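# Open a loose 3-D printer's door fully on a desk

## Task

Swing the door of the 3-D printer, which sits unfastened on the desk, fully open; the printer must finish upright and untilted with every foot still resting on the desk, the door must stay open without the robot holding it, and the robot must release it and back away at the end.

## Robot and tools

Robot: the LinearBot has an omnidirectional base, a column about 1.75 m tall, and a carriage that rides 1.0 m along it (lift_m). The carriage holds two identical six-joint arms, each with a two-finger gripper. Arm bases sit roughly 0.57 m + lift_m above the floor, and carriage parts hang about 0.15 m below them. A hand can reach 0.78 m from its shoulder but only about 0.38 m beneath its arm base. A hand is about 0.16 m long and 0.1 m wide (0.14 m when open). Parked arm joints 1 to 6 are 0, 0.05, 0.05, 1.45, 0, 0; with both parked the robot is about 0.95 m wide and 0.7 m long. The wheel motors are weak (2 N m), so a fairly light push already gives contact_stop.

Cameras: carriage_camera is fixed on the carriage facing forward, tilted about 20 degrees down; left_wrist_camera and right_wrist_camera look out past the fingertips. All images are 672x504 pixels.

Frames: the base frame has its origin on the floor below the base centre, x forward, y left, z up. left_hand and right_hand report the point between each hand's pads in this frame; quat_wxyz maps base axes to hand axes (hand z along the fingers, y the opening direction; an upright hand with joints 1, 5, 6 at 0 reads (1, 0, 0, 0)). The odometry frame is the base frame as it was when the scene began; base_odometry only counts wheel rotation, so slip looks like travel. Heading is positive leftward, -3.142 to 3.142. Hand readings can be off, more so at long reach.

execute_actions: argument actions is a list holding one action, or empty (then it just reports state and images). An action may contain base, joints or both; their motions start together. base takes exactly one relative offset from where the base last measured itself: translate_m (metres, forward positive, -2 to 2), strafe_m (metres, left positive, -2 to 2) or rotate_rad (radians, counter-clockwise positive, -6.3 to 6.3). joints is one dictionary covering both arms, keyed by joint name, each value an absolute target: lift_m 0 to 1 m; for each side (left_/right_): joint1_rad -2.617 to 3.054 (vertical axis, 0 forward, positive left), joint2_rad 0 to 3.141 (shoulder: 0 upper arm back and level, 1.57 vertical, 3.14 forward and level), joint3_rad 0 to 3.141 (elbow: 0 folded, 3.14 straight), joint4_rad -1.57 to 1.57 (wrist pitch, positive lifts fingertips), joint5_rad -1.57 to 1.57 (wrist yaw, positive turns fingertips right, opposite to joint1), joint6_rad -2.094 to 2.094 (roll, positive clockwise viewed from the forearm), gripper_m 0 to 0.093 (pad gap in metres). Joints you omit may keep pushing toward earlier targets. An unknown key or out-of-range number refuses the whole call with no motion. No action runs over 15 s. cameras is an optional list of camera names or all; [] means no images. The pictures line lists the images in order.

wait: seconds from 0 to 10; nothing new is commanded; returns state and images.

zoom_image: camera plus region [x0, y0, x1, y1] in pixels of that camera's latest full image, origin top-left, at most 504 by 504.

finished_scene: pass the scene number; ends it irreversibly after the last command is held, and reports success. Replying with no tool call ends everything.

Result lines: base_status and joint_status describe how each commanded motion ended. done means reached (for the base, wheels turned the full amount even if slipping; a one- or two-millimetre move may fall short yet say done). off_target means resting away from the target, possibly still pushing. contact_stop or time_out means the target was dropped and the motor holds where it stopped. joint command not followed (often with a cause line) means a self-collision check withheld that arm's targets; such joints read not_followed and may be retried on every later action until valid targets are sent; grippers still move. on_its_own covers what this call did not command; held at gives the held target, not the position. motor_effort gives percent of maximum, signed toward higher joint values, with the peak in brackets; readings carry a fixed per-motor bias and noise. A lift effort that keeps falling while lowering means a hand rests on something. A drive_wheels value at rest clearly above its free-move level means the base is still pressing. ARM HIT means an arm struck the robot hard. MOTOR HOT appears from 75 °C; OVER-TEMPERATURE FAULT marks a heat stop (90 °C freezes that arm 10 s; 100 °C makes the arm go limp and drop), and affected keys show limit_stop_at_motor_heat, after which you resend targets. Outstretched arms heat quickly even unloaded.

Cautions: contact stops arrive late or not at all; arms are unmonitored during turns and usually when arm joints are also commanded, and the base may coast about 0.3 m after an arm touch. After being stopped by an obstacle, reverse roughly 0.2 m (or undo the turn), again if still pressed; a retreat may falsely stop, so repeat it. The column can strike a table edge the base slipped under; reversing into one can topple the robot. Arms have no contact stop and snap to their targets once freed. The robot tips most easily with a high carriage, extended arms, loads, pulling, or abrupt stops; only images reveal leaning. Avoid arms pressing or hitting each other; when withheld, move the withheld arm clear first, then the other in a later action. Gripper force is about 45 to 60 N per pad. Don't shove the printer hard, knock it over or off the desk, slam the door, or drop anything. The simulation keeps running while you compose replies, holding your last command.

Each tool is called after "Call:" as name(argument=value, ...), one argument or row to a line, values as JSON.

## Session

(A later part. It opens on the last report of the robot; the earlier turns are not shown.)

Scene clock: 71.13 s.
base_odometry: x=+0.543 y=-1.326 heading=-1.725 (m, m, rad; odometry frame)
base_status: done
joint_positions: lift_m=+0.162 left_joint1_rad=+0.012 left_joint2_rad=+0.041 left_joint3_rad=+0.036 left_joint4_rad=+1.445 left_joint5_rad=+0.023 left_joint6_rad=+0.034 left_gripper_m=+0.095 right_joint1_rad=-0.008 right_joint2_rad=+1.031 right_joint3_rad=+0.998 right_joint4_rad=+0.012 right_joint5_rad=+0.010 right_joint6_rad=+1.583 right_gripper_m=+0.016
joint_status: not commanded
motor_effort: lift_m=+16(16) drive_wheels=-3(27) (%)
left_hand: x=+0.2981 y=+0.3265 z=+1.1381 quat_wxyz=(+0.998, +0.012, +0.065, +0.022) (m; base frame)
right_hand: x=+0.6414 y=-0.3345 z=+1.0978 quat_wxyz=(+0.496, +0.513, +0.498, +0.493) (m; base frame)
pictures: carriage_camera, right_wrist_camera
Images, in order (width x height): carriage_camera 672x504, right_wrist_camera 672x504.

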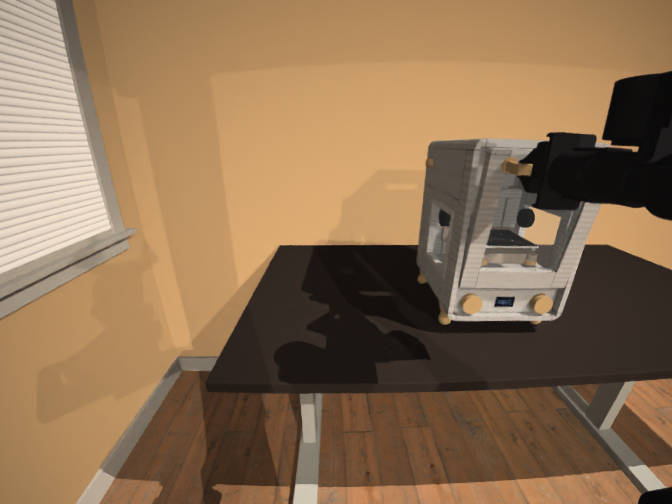

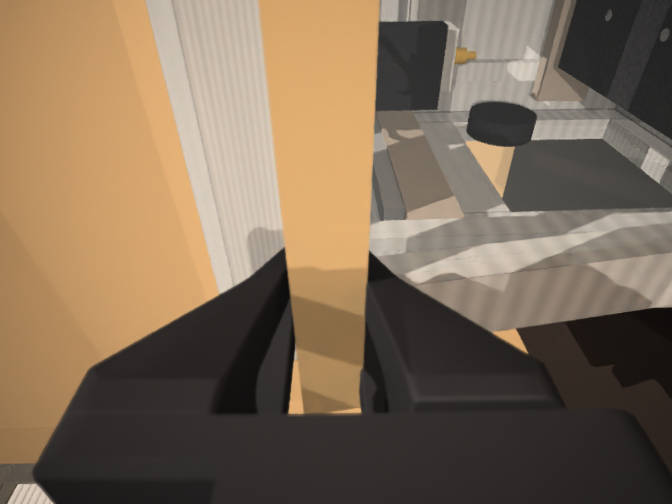

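Call:
execute_actions(
  actions=[
    {"base":{"translate_m":-0.05},"joints":{"lift_m":0.15,"right_joint4_rad":-0.15}},
  ],
  cameras=["carriage_camera","right_wrist_camera"],
)

Call:
execute_actions(
  actions=[
    {"joints":{"right_gripper_m":0.035}},
  ],
  cameras=["carriage_camera","right_wrist_camera"],
)

Scene clock: 75.17 s.
base_odometry: x=+0.551 y=-1.277 heading=-1.725 (m, m, rad; odometry frame)
base_status: done
joint_positions: lift_m=+0.150 left_joint1_rad=+0.012 left_joint2_rad=+0.041 left_joint3_rad=+0.036 left_joint4_rad=+1.445 left_joint5_rad=+0.023 left_joint6_rad=+0.034 left_gripper_m=+0.095 right_joint1_rad=-0.006 right_joint2_rad=+1.016 right_joint3_rad=+0.998 right_joint4_rad=-0.069 right_joint5_rad=+0.008 right_joint6_rad=+1.589 right_gripper_m=+0.018
joint_status: right_joint4_rad off_target (ended at -0.069, target -0.150); the others done
motor_effort: lift_m=+16(16) drive_wheels=-4(34) (%)
left_hand: x=+0.2982 y=+0.3265 z=+1.1262 quat_wxyz=(+0.998, +0.012, +0.065, +0.022) (m; base frame)
right_hand: x=+0.6365 y=-0.3334 z=+1.0711 quat_wxyz=(+0.477, +0.530, +0.513, +0.479) (m; base frame)
pictures: carriage_camera, right_wrist_camera
Images, in order (width x height): carriage_camera 672x504, right_wrist_camera 672x504.

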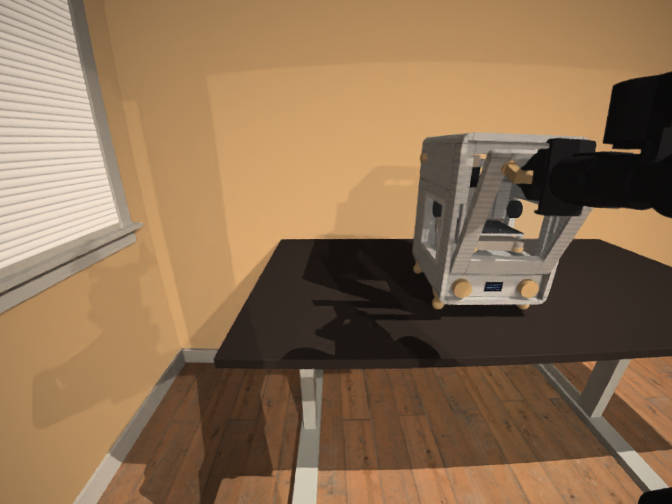

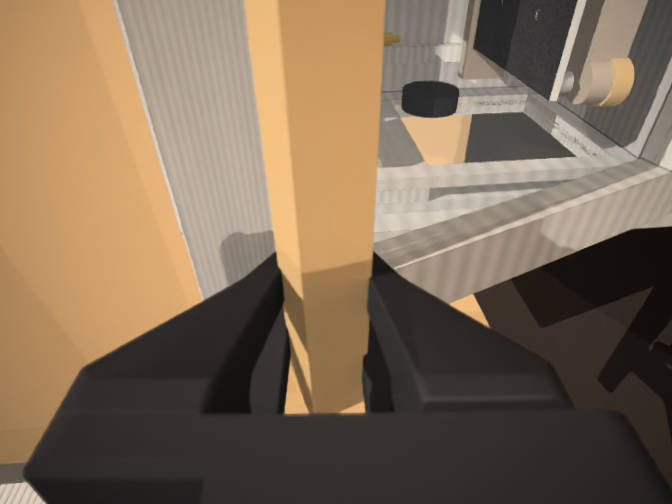

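Scene clock: 75.77 s.
base_odometry: x=+0.551 y=-1.277 heading=-1.725 (m, m, rad; odometry frame)
base_status: not commanded
joint_positions: lift_m=+0.150 left_joint1_rad=+0.012 left_joint2_rad=+0.041 left_joint3_rad=+0.036 left_joint4_rad=+1.445 left_joint5_rad=+0.023 left_joint6_rad=+0.034 left_gripper_m=+0.095 right_joint1_rad=-0.006 right_joint2_rad=+1.008 right_joint3_rad=+0.998 right_joint4_rad=-0.132 right_joint5_rad=+0.018 right_joint6_rad=+1.582 right_gripper_m=+0.035
joint_status: all done
on_its_own: right_joint4_rad moved -0.063 to your old target -0.150
motor_effort: lift_m=+16(16) drive_wheels=-3(3) (%)
left_hand: x=+0.2982 y=+0.3265 z=+1.1262 quat_wxyz=(+0.998, +0.012, +0.065, +0.022) (m; base frame)
right_hand: x=+0.6326 y=-0.3351 z=+1.0588 quat_wxyz=(+0.467, +0.543, +0.525, +0.460) (m; base frame)
pictures: carriage_camera, right_wrist_camera
Images, in order (width x height): carriage_camera 672x504, right_wrist_camera 672x504.

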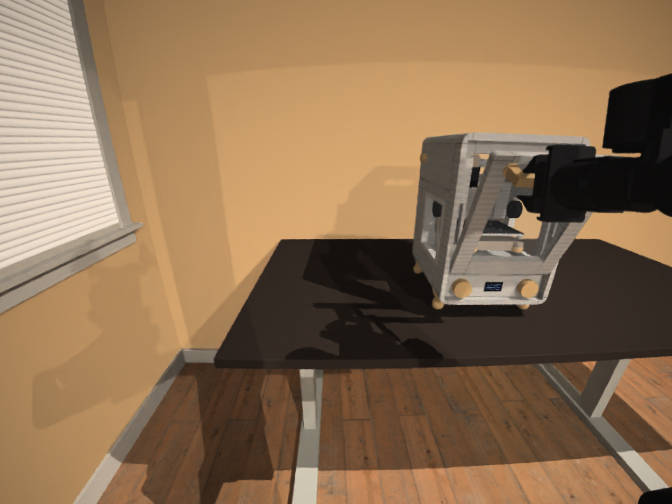

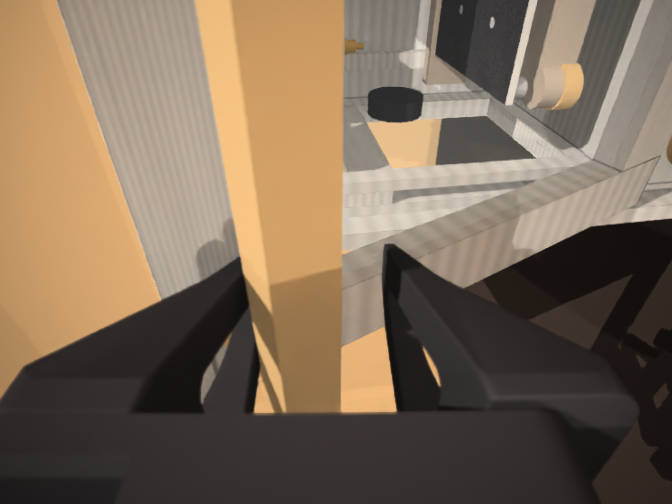

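Call:
execute_actions(
  actions=[
    {"base":{"translate_m":-0.035},"joints":{"lift_m":0.115,"right_gripper_m":0.045}},
  ],
  cameras=["carriage_camera","right_wrist_camera"],
)

Scene clock: 79.73 s.
base_odometry: x=+0.556 y=-1.242 heading=-1.725 (m, m, rad; odometry frame)
base_status: done
joint_positions: lift_m=+0.115 left_joint1_rad=+0.012 left_joint2_rad=+0.041 left_joint3_rad=+0.036 left_joint4_rad=+1.445 left_joint5_rad=+0.022 left_joint6_rad=+0.034 left_gripper_m=+0.095 right_joint1_rad=-0.006 right_joint2_rad=+0.987 right_joint3_rad=+0.998 right_joint4_rad=-0.168 right_joint5_rad=+0.015 right_joint6_rad=+1.579 right_gripper_m=+0.045
joint_status: all done
motor_effort: lift_m=+15(16) drive_wheels=-5(34) (%)
left_hand: x=+0.2982 y=+0.3265 z=+1.0912 quat_wxyz=(+0.998, +0.012, +0.065, +0.022) (m; base frame)
right_hand: x=+0.6261 y=-0.3346 z=+1.0224 quat_wxyz=(+0.463, +0.545, +0.530, +0.456) (m; base frame)
pictures: carriage_camera, right_wrist_camera
Images, in order (width x height): carriage_camera 672x504, right_wrist_camera 672x504.

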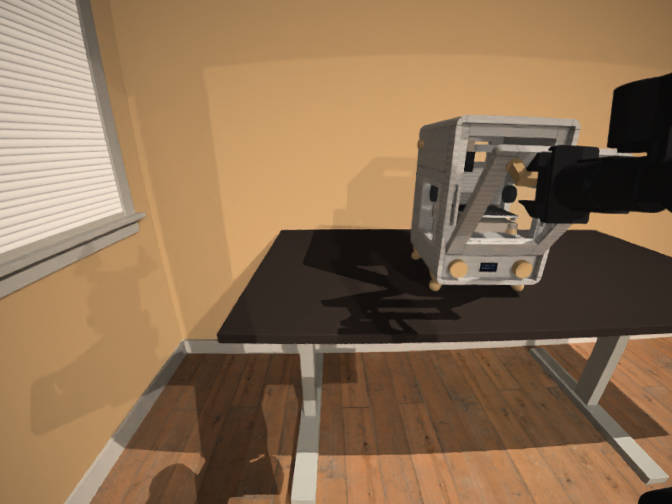

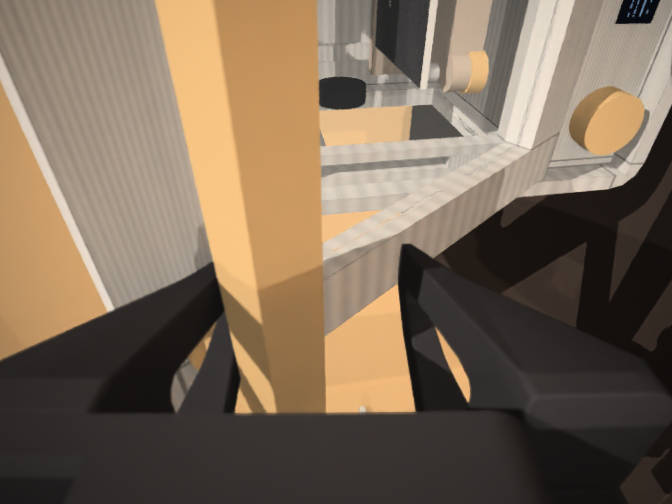

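Call:
execute_actions(
  actions=[
    {"base":{"translate_m":-0.03},"joints":{"lift_m":0.07}},
  ],
  cameras=["carriage_camera","right_wrist_camera"],
)

Call:
execute_actions(
  actions=[
    {"base":{"translate_m":-0.02},"joints":{"lift_m":0.03}},
  ],
  cameras=["carriage_camera","right_wrist_camera"],
)

Scene clock: 83.27 s.
base_odometry: x=+0.561 y=-1.212 heading=-1.725 (m, m, rad; odometry frame)
base_status: done
joint_positions: lift_m=+0.070 left_joint1_rad=+0.012 left_joint2_rad=+0.041 left_joint3_rad=+0.036 left_joint4_rad=+1.445 left_joint5_rad=+0.022 left_joint6_rad=+0.034 left_gripper_m=+0.095 right_joint1_rad=-0.006 right_joint2_rad=+0.987 right_joint3_rad=+1.003 right_joint4_rad=-0.200 right_joint5_rad=+0.027 right_joint6_rad=+1.578 right_gripper_m=+0.045
joint_status: all done
motor_effort: lift_m=+16(16) drive_wheels=-6(29) (%)
left_hand: x=+0.2982 y=+0.3265 z=+1.0461 quat_wxyz=(+0.998, +0.012, +0.065, +0.022) (m; base frame)
right_hand: x=+0.6246 y=-0.3367 z=+0.9720 quat_wxyz=(+0.459, +0.553, +0.534, +0.445) (m; base frame)
pictures: carriage_camera, right_wrist_camera
Images, in order (width x height): carriage_camera 672x504, right_wrist_camera 672x504.

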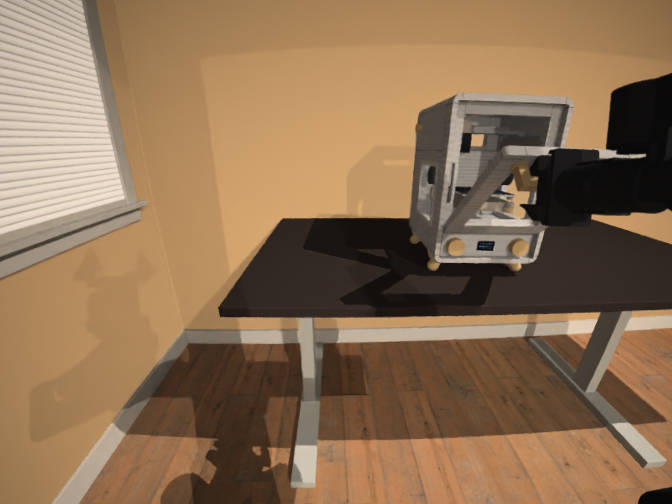

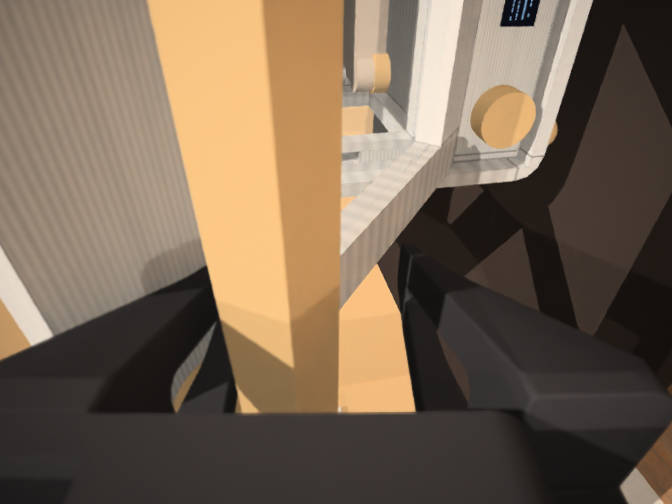

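Scene clock: 84.20 s.
base_odometry: x=+0.565 y=-1.193 heading=-1.725 (m, m, rad; odometry frame)
base_status: done
joint_positions: lift_m=+0.030 left_joint1_rad=+0.012 left_joint2_rad=+0.041 left_joint3_rad=+0.036 left_joint4_rad=+1.446 left_joint5_rad=+0.022 left_joint6_rad=+0.034 left_gripper_m=+0.095 right_joint1_rad=-0.006 right_joint2_rad=+0.990 right_joint3_rad=+1.003 right_joint4_rad=-0.211 right_joint5_rad=+0.036 right_joint6_rad=+1.577 right_gripper_m=+0.045
joint_status: all done
motor_effort: lift_m=+17(17) drive_wheels=-8(31) (%)
left_hand: x=+0.2979 y=+0.3265 z=+1.0061 quat_wxyz=(+0.998, +0.012, +0.065, +0.022) (m; base frame)
right_hand: x=+0.6248 y=-0.3382 z=+0.9281 quat_wxyz=(+0.458, +0.558, +0.535, +0.438) (m; base frame)
pictures: carriage_camera, right_wrist_camera
Images, in order (width x height): carriage_camera 672x504, right_wrist_camera 672x504.

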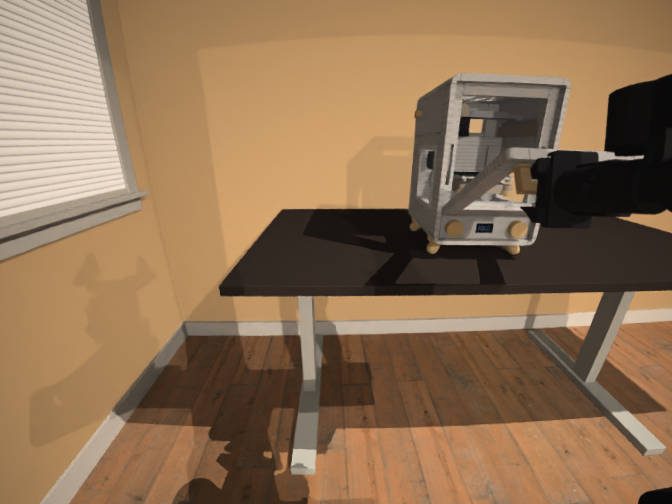

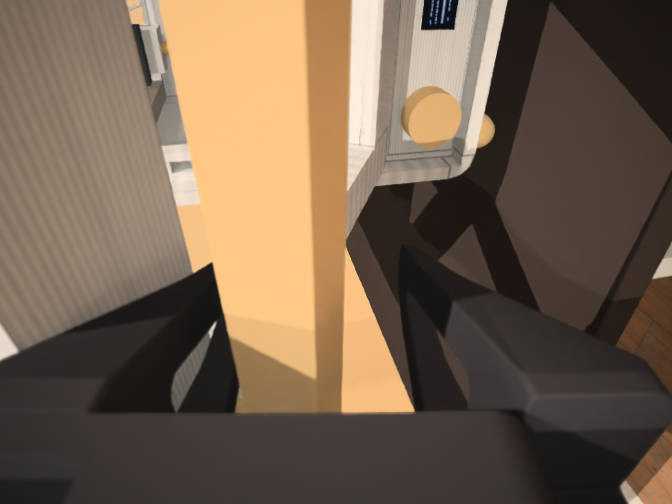

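Withdraw, rise, and come in above the door.

Call:
execute_actions(
  actions=[
    {"base":{"translate_m":-0.1},"joints":{"lift_m":0.045}},
  ],
  cameras=[],
)

Call:
execute_actions(
  actions=[
    {"joints":{"lift_m":0.2,"right_joint6_rad":0,"right_joint4_rad":-0.35,"right_gripper_m":0.01}},
  ],
  cameras=[],
)

Call:
execute_actions(
  actions=[
    {"base":{"translate_m":0.17}},
  ],
  cameras=["carriage_camera","right_wrist_camera"],
)

Scene clock: 88.93 s.
base_odometry: x=+0.580 y=-1.094 heading=-1.724 (m, m, rad; odometry frame)
base_status: done
joint_positions: lift_m=+0.045 left_joint1_rad=+0.012 left_joint2_rad=+0.041 left_joint3_rad=+0.036 left_joint4_rad=+1.445 left_joint5_rad=+0.022 left_joint6_rad=+0.034 left_gripper_m=+0.095 right_joint1_rad=-0.006 right_joint2_rad=+0.998 right_joint3_rad=+1.003 right_joint4_rad=-0.162 right_joint5_rad=+0.021 right_joint6_rad=+1.577 right_gripper_m=+0.045
joint_status: all done
motor_effort: lift_m=+18(22) drive_wheels=-5(35) (%)
left_hand: x=+0.2981 y=+0.3265 z=+1.0208 quat_wxyz=(+0.998, +0.012, +0.065, +0.022) (m; base frame)
right_hand: x=+0.6290 y=-0.3356 z=+0.9518 quat_wxyz=(+0.465, +0.546, +0.530, +0.454) (m; base frame)
pictures: none
No camera images: the call's "cameras" was empty. Leave "cameras" out to get every camera's image.

Scene clock: 90.67 s.
base_odometry: x=+0.580 y=-1.094 heading=-1.724 (m, m, rad; odometry frame)
base_status: not commanded
joint_positions: lift_m=+0.200 left_joint1_rad=+0.012 left_joint2_rad=+0.041 left_joint3_rad=+0.036 left_joint4_rad=+1.445 left_joint5_rad=+0.022 left_joint6_rad=+0.034 left_gripper_m=+0.095 right_joint1_rad=-0.006 right_joint2_rad=+0.998 right_joint3_rad=+1.003 right_joint4_rad=-0.344 right_joint5_rad=+0.021 right_joint6_rad=+0.009 right_gripper_m=+0.010
joint_status: all done
motor_effort: lift_m=+18(21) drive_wheels=-4(5) (%)
left_hand: x=+0.2980 y=+0.3265 z=+1.1759 quat_wxyz=(+0.998, +0.012, +0.065, +0.022) (m; base frame)
right_hand: x=+0.6181 y=-0.3355 z=+1.0637 quat_wxyz=(+0.578, +0.012, +0.816, -0.007) (m; base frame)
pictures: none
No camera images: the call's "cameras" was empty. Leave "cameras" out to get every camera's image.

Scene clock: 92.73 s.
base_odometry: x=+0.555 y=-1.262 heading=-1.724 (m, m, rad; odometry frame)
base_status: done
joint_positions: lift_m=+0.200 left_joint1_rad=+0.012 left_joint2_rad=+0.041 left_joint3_rad=+0.036 left_joint4_rad=+1.445 left_joint5_rad=+0.022 left_joint6_rad=+0.034 left_gripper_m=+0.095 right_joint1_rad=-0.006 right_joint2_rad=+0.998 right_joint3_rad=+1.003 right_joint4_rad=-0.345 right_joint5_rad=+0.020 right_joint6_rad=+0.009 right_gripper_m=+0.010
joint_status: not commanded
motor_effort: lift_m=+18(18) drive_wheels=-11(37) (%)
left_hand: x=+0.2980 y=+0.3265 z=+1.1759 quat_wxyz=(+0.998, +0.012, +0.065, +0.022) (m; base frame)
right_hand: x=+0.6180 y=-0.3355 z=+1.0634 quat_wxyz=(+0.577, +0.012, +0.817, -0.007) (m; base frame)
pictures: carriage_camera, right_wrist_camera
Images, in order (width x height): carriage_camera 672x504, right_wrist_camera 672x504.

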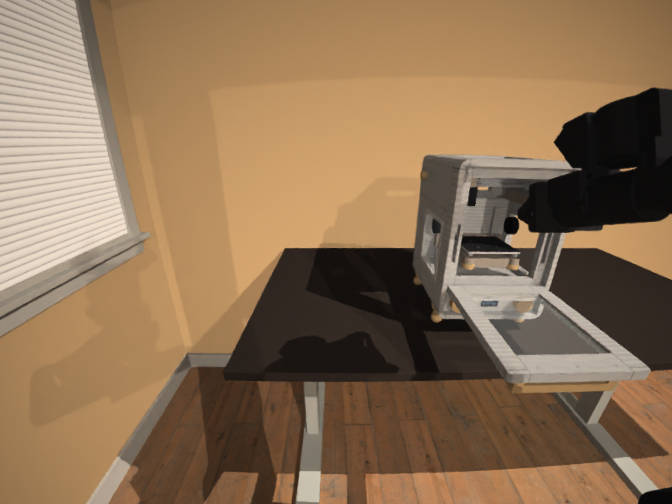

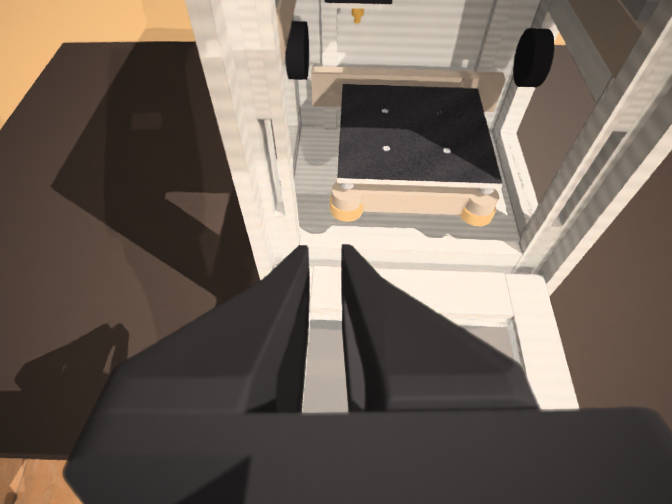

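Call:
execute_actions(
  actions=[
    {"base":{"translate_m":-0.125},"joints":{"right_joint4_rad":-0.45}},
  ],
  cameras=[],
)

Call:
execute_actions(
  actions=[
    {"joints":{"lift_m":0.08}},
  ],
  cameras=["carriage_camera","right_wrist_camera"],
)

Scene clock: 96.93 s.
base_odometry: x=+0.574 y=-1.138 heading=-1.723 (m, m, rad; odometry frame)
base_status: done
joint_positions: lift_m=+0.200 left_joint1_rad=+0.012 left_joint2_rad=+0.041 left_joint3_rad=+0.036 left_joint4_rad=+1.445 left_joint5_rad=+0.022 left_joint6_rad=+0.034 left_gripper_m=+0.095 right_joint1_rad=-0.006 right_joint2_rad=+0.998 right_joint3_rad=+1.003 right_joint4_rad=-0.444 right_joint5_rad=+0.020 right_joint6_rad=+0.009 right_gripper_m=+0.010
joint_status: all done
motor_effort: lift_m=+18(18) drive_wheels=-6(41) (%)
left_hand: x=+0.2981 y=+0.3265 z=+1.1759 quat_wxyz=(+0.998, +0.012, +0.065, +0.022) (m; base frame)
right_hand: x=+0.6087 y=-0.3353 z=+1.0408 quat_wxyz=(+0.536, +0.012, +0.844, -0.008) (m; base frame)
pictures: none
No camera images: the call's "cameras" was empty. Leave "cameras" out to get every camera's image.

Scene clock: 97.93 s.
base_odometry: x=+0.574 y=-1.138 heading=-1.723 (m, m, rad; odometry frame)
base_status: not commanded
joint_positions: lift_m=+0.080 left_joint1_rad=+0.012 left_joint2_rad=+0.041 left_joint3_rad=+0.036 left_joint4_rad=+1.445 left_joint5_rad=+0.022 left_joint6_rad=+0.034 left_gripper_m=+0.095 right_joint1_rad=-0.006 right_joint2_rad=+0.998 right_joint3_rad=+1.003 right_joint4_rad=-0.455 right_joint5_rad=+0.020 right_joint6_rad=+0.009 right_gripper_m=+0.010
joint_status: all done
motor_effort: lift_m=+16(17) drive_wheels=-4(5) (%)
left_hand: x=+0.2981 y=+0.3265 z=+1.0561 quat_wxyz=(+0.998, +0.012, +0.065, +0.022) (m; base frame)
right_hand: x=+0.6075 y=-0.3353 z=+0.9186 quat_wxyz=(+0.531, +0.012, +0.847, -0.008) (m; base frame)
pictures: carriage_camera, right_wrist_camera
Images, in order (width x height): carriage_camera 672x504, right_wrist_camera 672x504.

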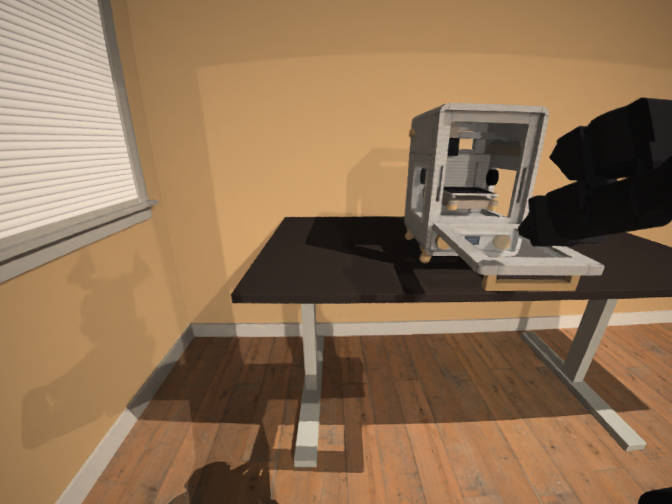

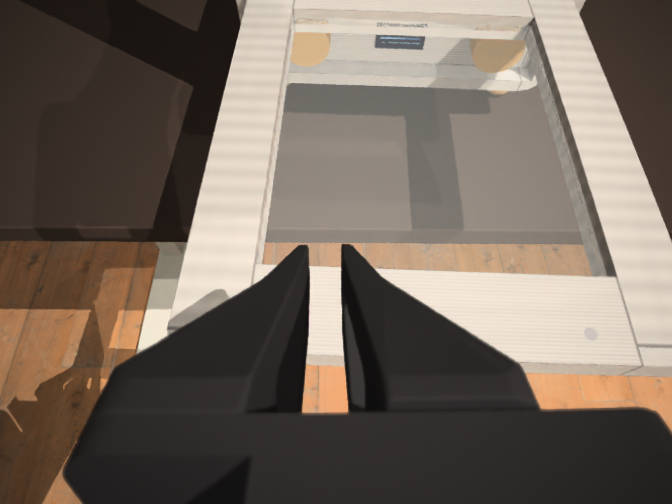

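Call:
execute_actions(
  actions=[
    {"base":{"translate_m":-0.02},"joints":{"lift_m":0.02}},
  ],
)

Scene clock: 100.27 s.
base_odometry: x=+0.578 y=-1.118 heading=-1.723 (m, m, rad; odometry frame)
base_status: done
joint_positions: lift_m=+0.020 left_joint1_rad=+0.012 left_joint2_rad=+0.041 left_joint3_rad=+0.036 left_joint4_rad=+1.446 left_joint5_rad=+0.022 left_joint6_rad=+0.034 left_gripper_m=+0.095 right_joint1_rad=-0.006 right_joint2_rad=+0.998 right_joint3_rad=+1.003 right_joint4_rad=-0.457 right_joint5_rad=+0.020 right_joint6_rad=+0.009 right_gripper_m=+0.010
joint_status: all done
motor_effort: lift_m=+16(16) drive_wheels=-6(34) (%)
left_hand: x=+0.2979 y=+0.3265 z=+0.9961 quat_wxyz=(+0.998, +0.012, +0.065, +0.022) (m; base frame)
right_hand: x=+0.6074 y=-0.3353 z=+0.8583 quat_wxyz=(+0.531, +0.012, +0.847, -0.008) (m; base frame)
pictures: carriage_camera, left_wrist_camera, right_wrist_camera
Images, in order (width x height): carriage_camera 672x504, left_wrist_camera 672x504, right_wrist_camera 672x504.

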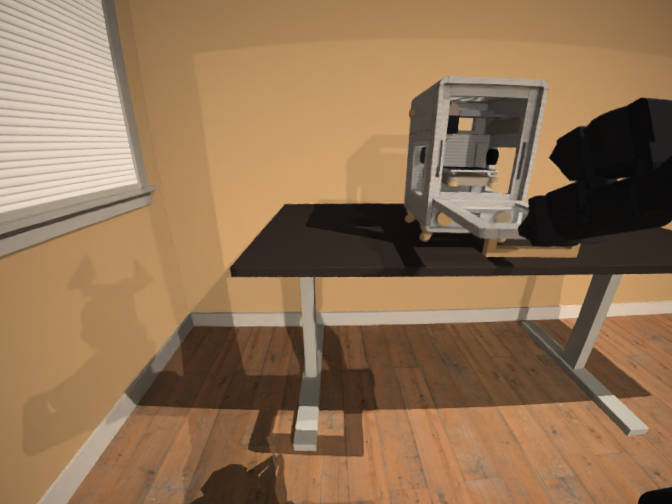

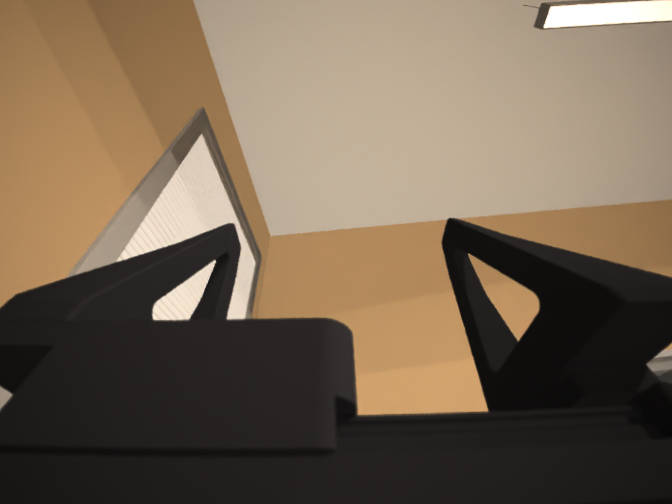

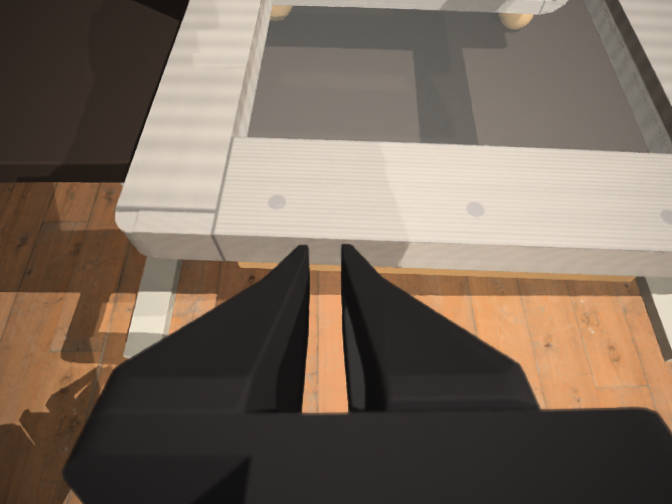

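Call:
execute_actions(
  actions=[
    {"joints":{"lift_m":0.05}},
  ],
  cameras=[],
)

Call:
execute_actions(
  actions=[
    {"base":{"translate_m":0.03}},
  ],
  cameras=[],
)

Call:
execute_actions(
  actions=[
    {"joints":{"lift_m":0.005}},
  ],
  cameras=["carriage_camera","right_wrist_camera"],
)

Scene clock: 103.83 s.
base_odometry: x=+0.578 y=-1.119 heading=-1.723 (m, m, rad; odometry frame)
base_status: not commanded
joint_positions: lift_m=+0.050 left_joint1_rad=+0.012 left_joint2_rad=+0.041 left_joint3_rad=+0.036 left_joint4_rad=+1.445 left_joint5_rad=+0.022 left_joint6_rad=+0.034 left_gripper_m=+0.095 right_joint1_rad=-0.006 right_joint2_rad=+0.998 right_joint3_rad=+1.003 right_joint4_rad=-0.448 right_joint5_rad=+0.020 right_joint6_rad=+0.009 right_gripper_m=+0.010
joint_status: all done
motor_effort: lift_m=+18(21) drive_wheels=-3(7) (%)
left_hand: x=+0.2980 y=+0.3265 z=+1.0259 quat_wxyz=(+0.998, +0.012, +0.065, +0.022) (m; base frame)
right_hand: x=+0.6083 y=-0.3353 z=+0.8899 quat_wxyz=(+0.534, +0.012, +0.845, -0.008) (m; base frame)
pictures: none
No camera images: the call's "cameras" was empty. Leave "cameras" out to get every camera's image.

Scene clock: 104.80 s.
base_odometry: x=+0.573 y=-1.148 heading=-1.723 (m, m, rad; odometry frame)
base_status: done
joint_positions: lift_m=+0.050 left_joint1_rad=+0.012 left_joint2_rad=+0.041 left_joint3_rad=+0.036 left_joint4_rad=+1.446 left_joint5_rad=+0.022 left_joint6_rad=+0.034 left_gripper_m=+0.095 right_joint1_rad=-0.006 right_joint2_rad=+0.998 right_joint3_rad=+1.003 right_joint4_rad=-0.448 right_joint5_rad=+0.020 right_joint6_rad=+0.009 right_gripper_m=+0.010
joint_status: not commanded
motor_effort: lift_m=+18(18) drive_wheels=+2(39) (%)
left_hand: x=+0.2979 y=+0.3265 z=+1.0259 quat_wxyz=(+0.998, +0.012, +0.065, +0.022) (m; base frame)
right_hand: x=+0.6083 y=-0.3353 z=+0.8899 quat_wxyz=(+0.534, +0.012, +0.845, -0.007) (m; base frame)
pictures: none
No camera images: the call's "cameras" was empty. Leave "cameras" out to get every camera's image.

Scene clock: 105.50 s.
base_odometry: x=+0.573 y=-1.148 heading=-1.723 (m, m, rad; odometry frame)
base_status: not commanded
joint_positions: lift_m=+0.005 left_joint1_rad=+0.012 left_joint2_rad=+0.041 left_joint3_rad=+0.036 left_joint4_rad=+1.446 left_joint5_rad=+0.022 left_joint6_rad=+0.034 left_gripper_m=+0.095 right_joint1_rad=-0.006 right_joint2_rad=+0.991 right_joint3_rad=+1.003 right_joint4_rad=-0.378 right_joint5_rad=+0.020 right_joint6_rad=+0.007 right_gripper_m=+0.010
joint_status: all done
motor_effort: lift_m=+15(16) drive_wheels=+1(1) (%)
left_hand: x=+0.2978 y=+0.3265 z=+0.9813 quat_wxyz=(+0.998, +0.012, +0.065, +0.022) (m; base frame)
right_hand: x=+0.6137 y=-0.3353 z=+0.8635 quat_wxyz=(+0.566, +0.011, +0.824, -0.008) (m; base frame)
pictures: carriage_camera, right_wrist_camera
Images, in order (width x height): carriage_camera 672x504, right_wrist_camera 672x504.

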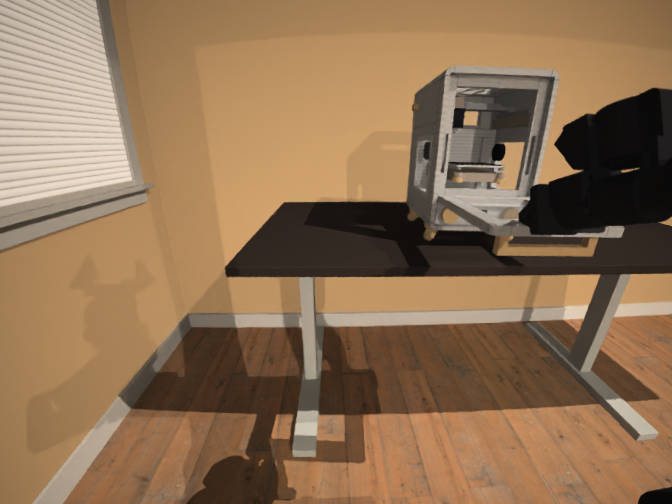

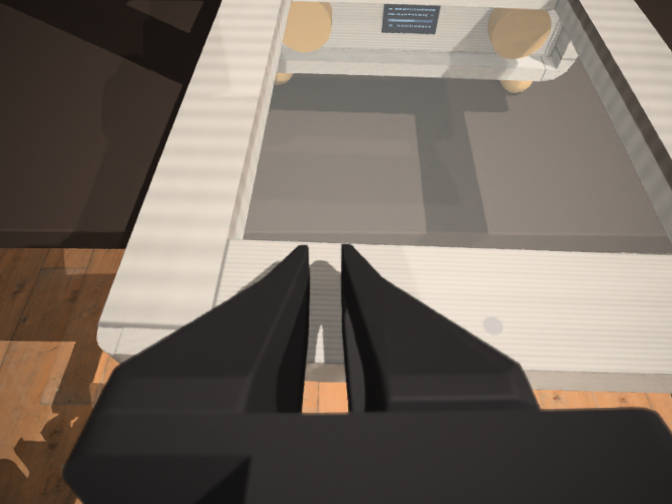

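At its stop.

Call:
execute_actions(
  actions=[
    {"joints":{"lift_m":0.1}},
  ],
  cameras=[],
)

Call:
execute_actions(
  actions=[
    {"base":{"translate_m":-0.5},"joints":{"right_joint2_rad":0.05,"right_joint3_rad":0.05,"right_joint4_rad":1.45,"lift_m":0.3}},
  ],
  cameras=["carriage_camera"],
)

Call:
finished_scene(
  scene=1,
)

Scene clock: 109.23 s.
base_odometry: x=+0.573 y=-1.148 heading=-1.723 (m, m, rad; odometry frame)
base_status: not commanded
joint_positions: lift_m=+0.100 left_joint1_rad=+0.012 left_joint2_rad=+0.041 left_joint3_rad=+0.036 left_joint4_rad=+1.446 left_joint5_rad=+0.022 left_joint6_rad=+0.034 left_gripper_m=+0.095 right_joint1_rad=-0.006 right_joint2_rad=+0.991 right_joint3_rad=+1.003 right_joint4_rad=-0.441 right_joint5_rad=+0.020 right_joint6_rad=+0.006 right_gripper_m=+0.010
joint_status: all done
motor_effort: lift_m=+18(22) drive_wheels=+0(0) (%)
left_hand: x=+0.2978 y=+0.3265 z=+1.0760 quat_wxyz=(+0.998, +0.012, +0.065, +0.022) (m; base frame)
right_hand: x=+0.6078 y=-0.3353 z=+0.9440 quat_wxyz=(+0.540, +0.010, +0.841, -0.008) (m; base frame)
pictures: none
No camera images: the call's "cameras" was empty. Leave "cameras" out to get every camera's image.

Scene clock: 112.47 s.
base_odometry: x=+0.649 y=-0.654 heading=-1.724 (m, m, rad; odometry frame)
base_status: done
joint_positions: lift_m=+0.300 left_joint1_rad=+0.012 left_joint2_rad=+0.041 left_joint3_rad=+0.036 left_joint4_rad=+1.445 left_joint5_rad=+0.022 left_joint6_rad=+0.034 left_gripper_m=+0.095 right_joint1_rad=-0.006 right_joint2_rad=+0.060 right_joint3_rad=+0.077 right_joint4_rad=+1.450 right_joint5_rad=+0.019 right_joint6_rad=+0.006 right_gripper_m=+0.010
joint_status: all done
motor_effort: lift_m=+18(22) drive_wheels=-7(37) (%)
left_hand: x=+0.2981 y=+0.3265 z=+1.2759 quat_wxyz=(+0.998, +0.012, +0.065, +0.022) (m; base frame)
right_hand: x=+0.2905 y=-0.3334 z=+1.2870 quat_wxyz=(+0.999, +0.010, +0.052, +0.000) (m; base frame)
pictures: carriage_camera
Images, in order (width x height): carriage_camera 672x504.

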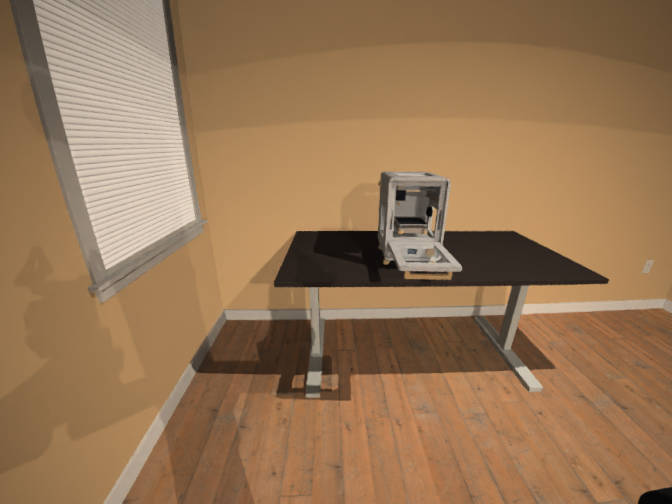

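The scene is finished: the task was done.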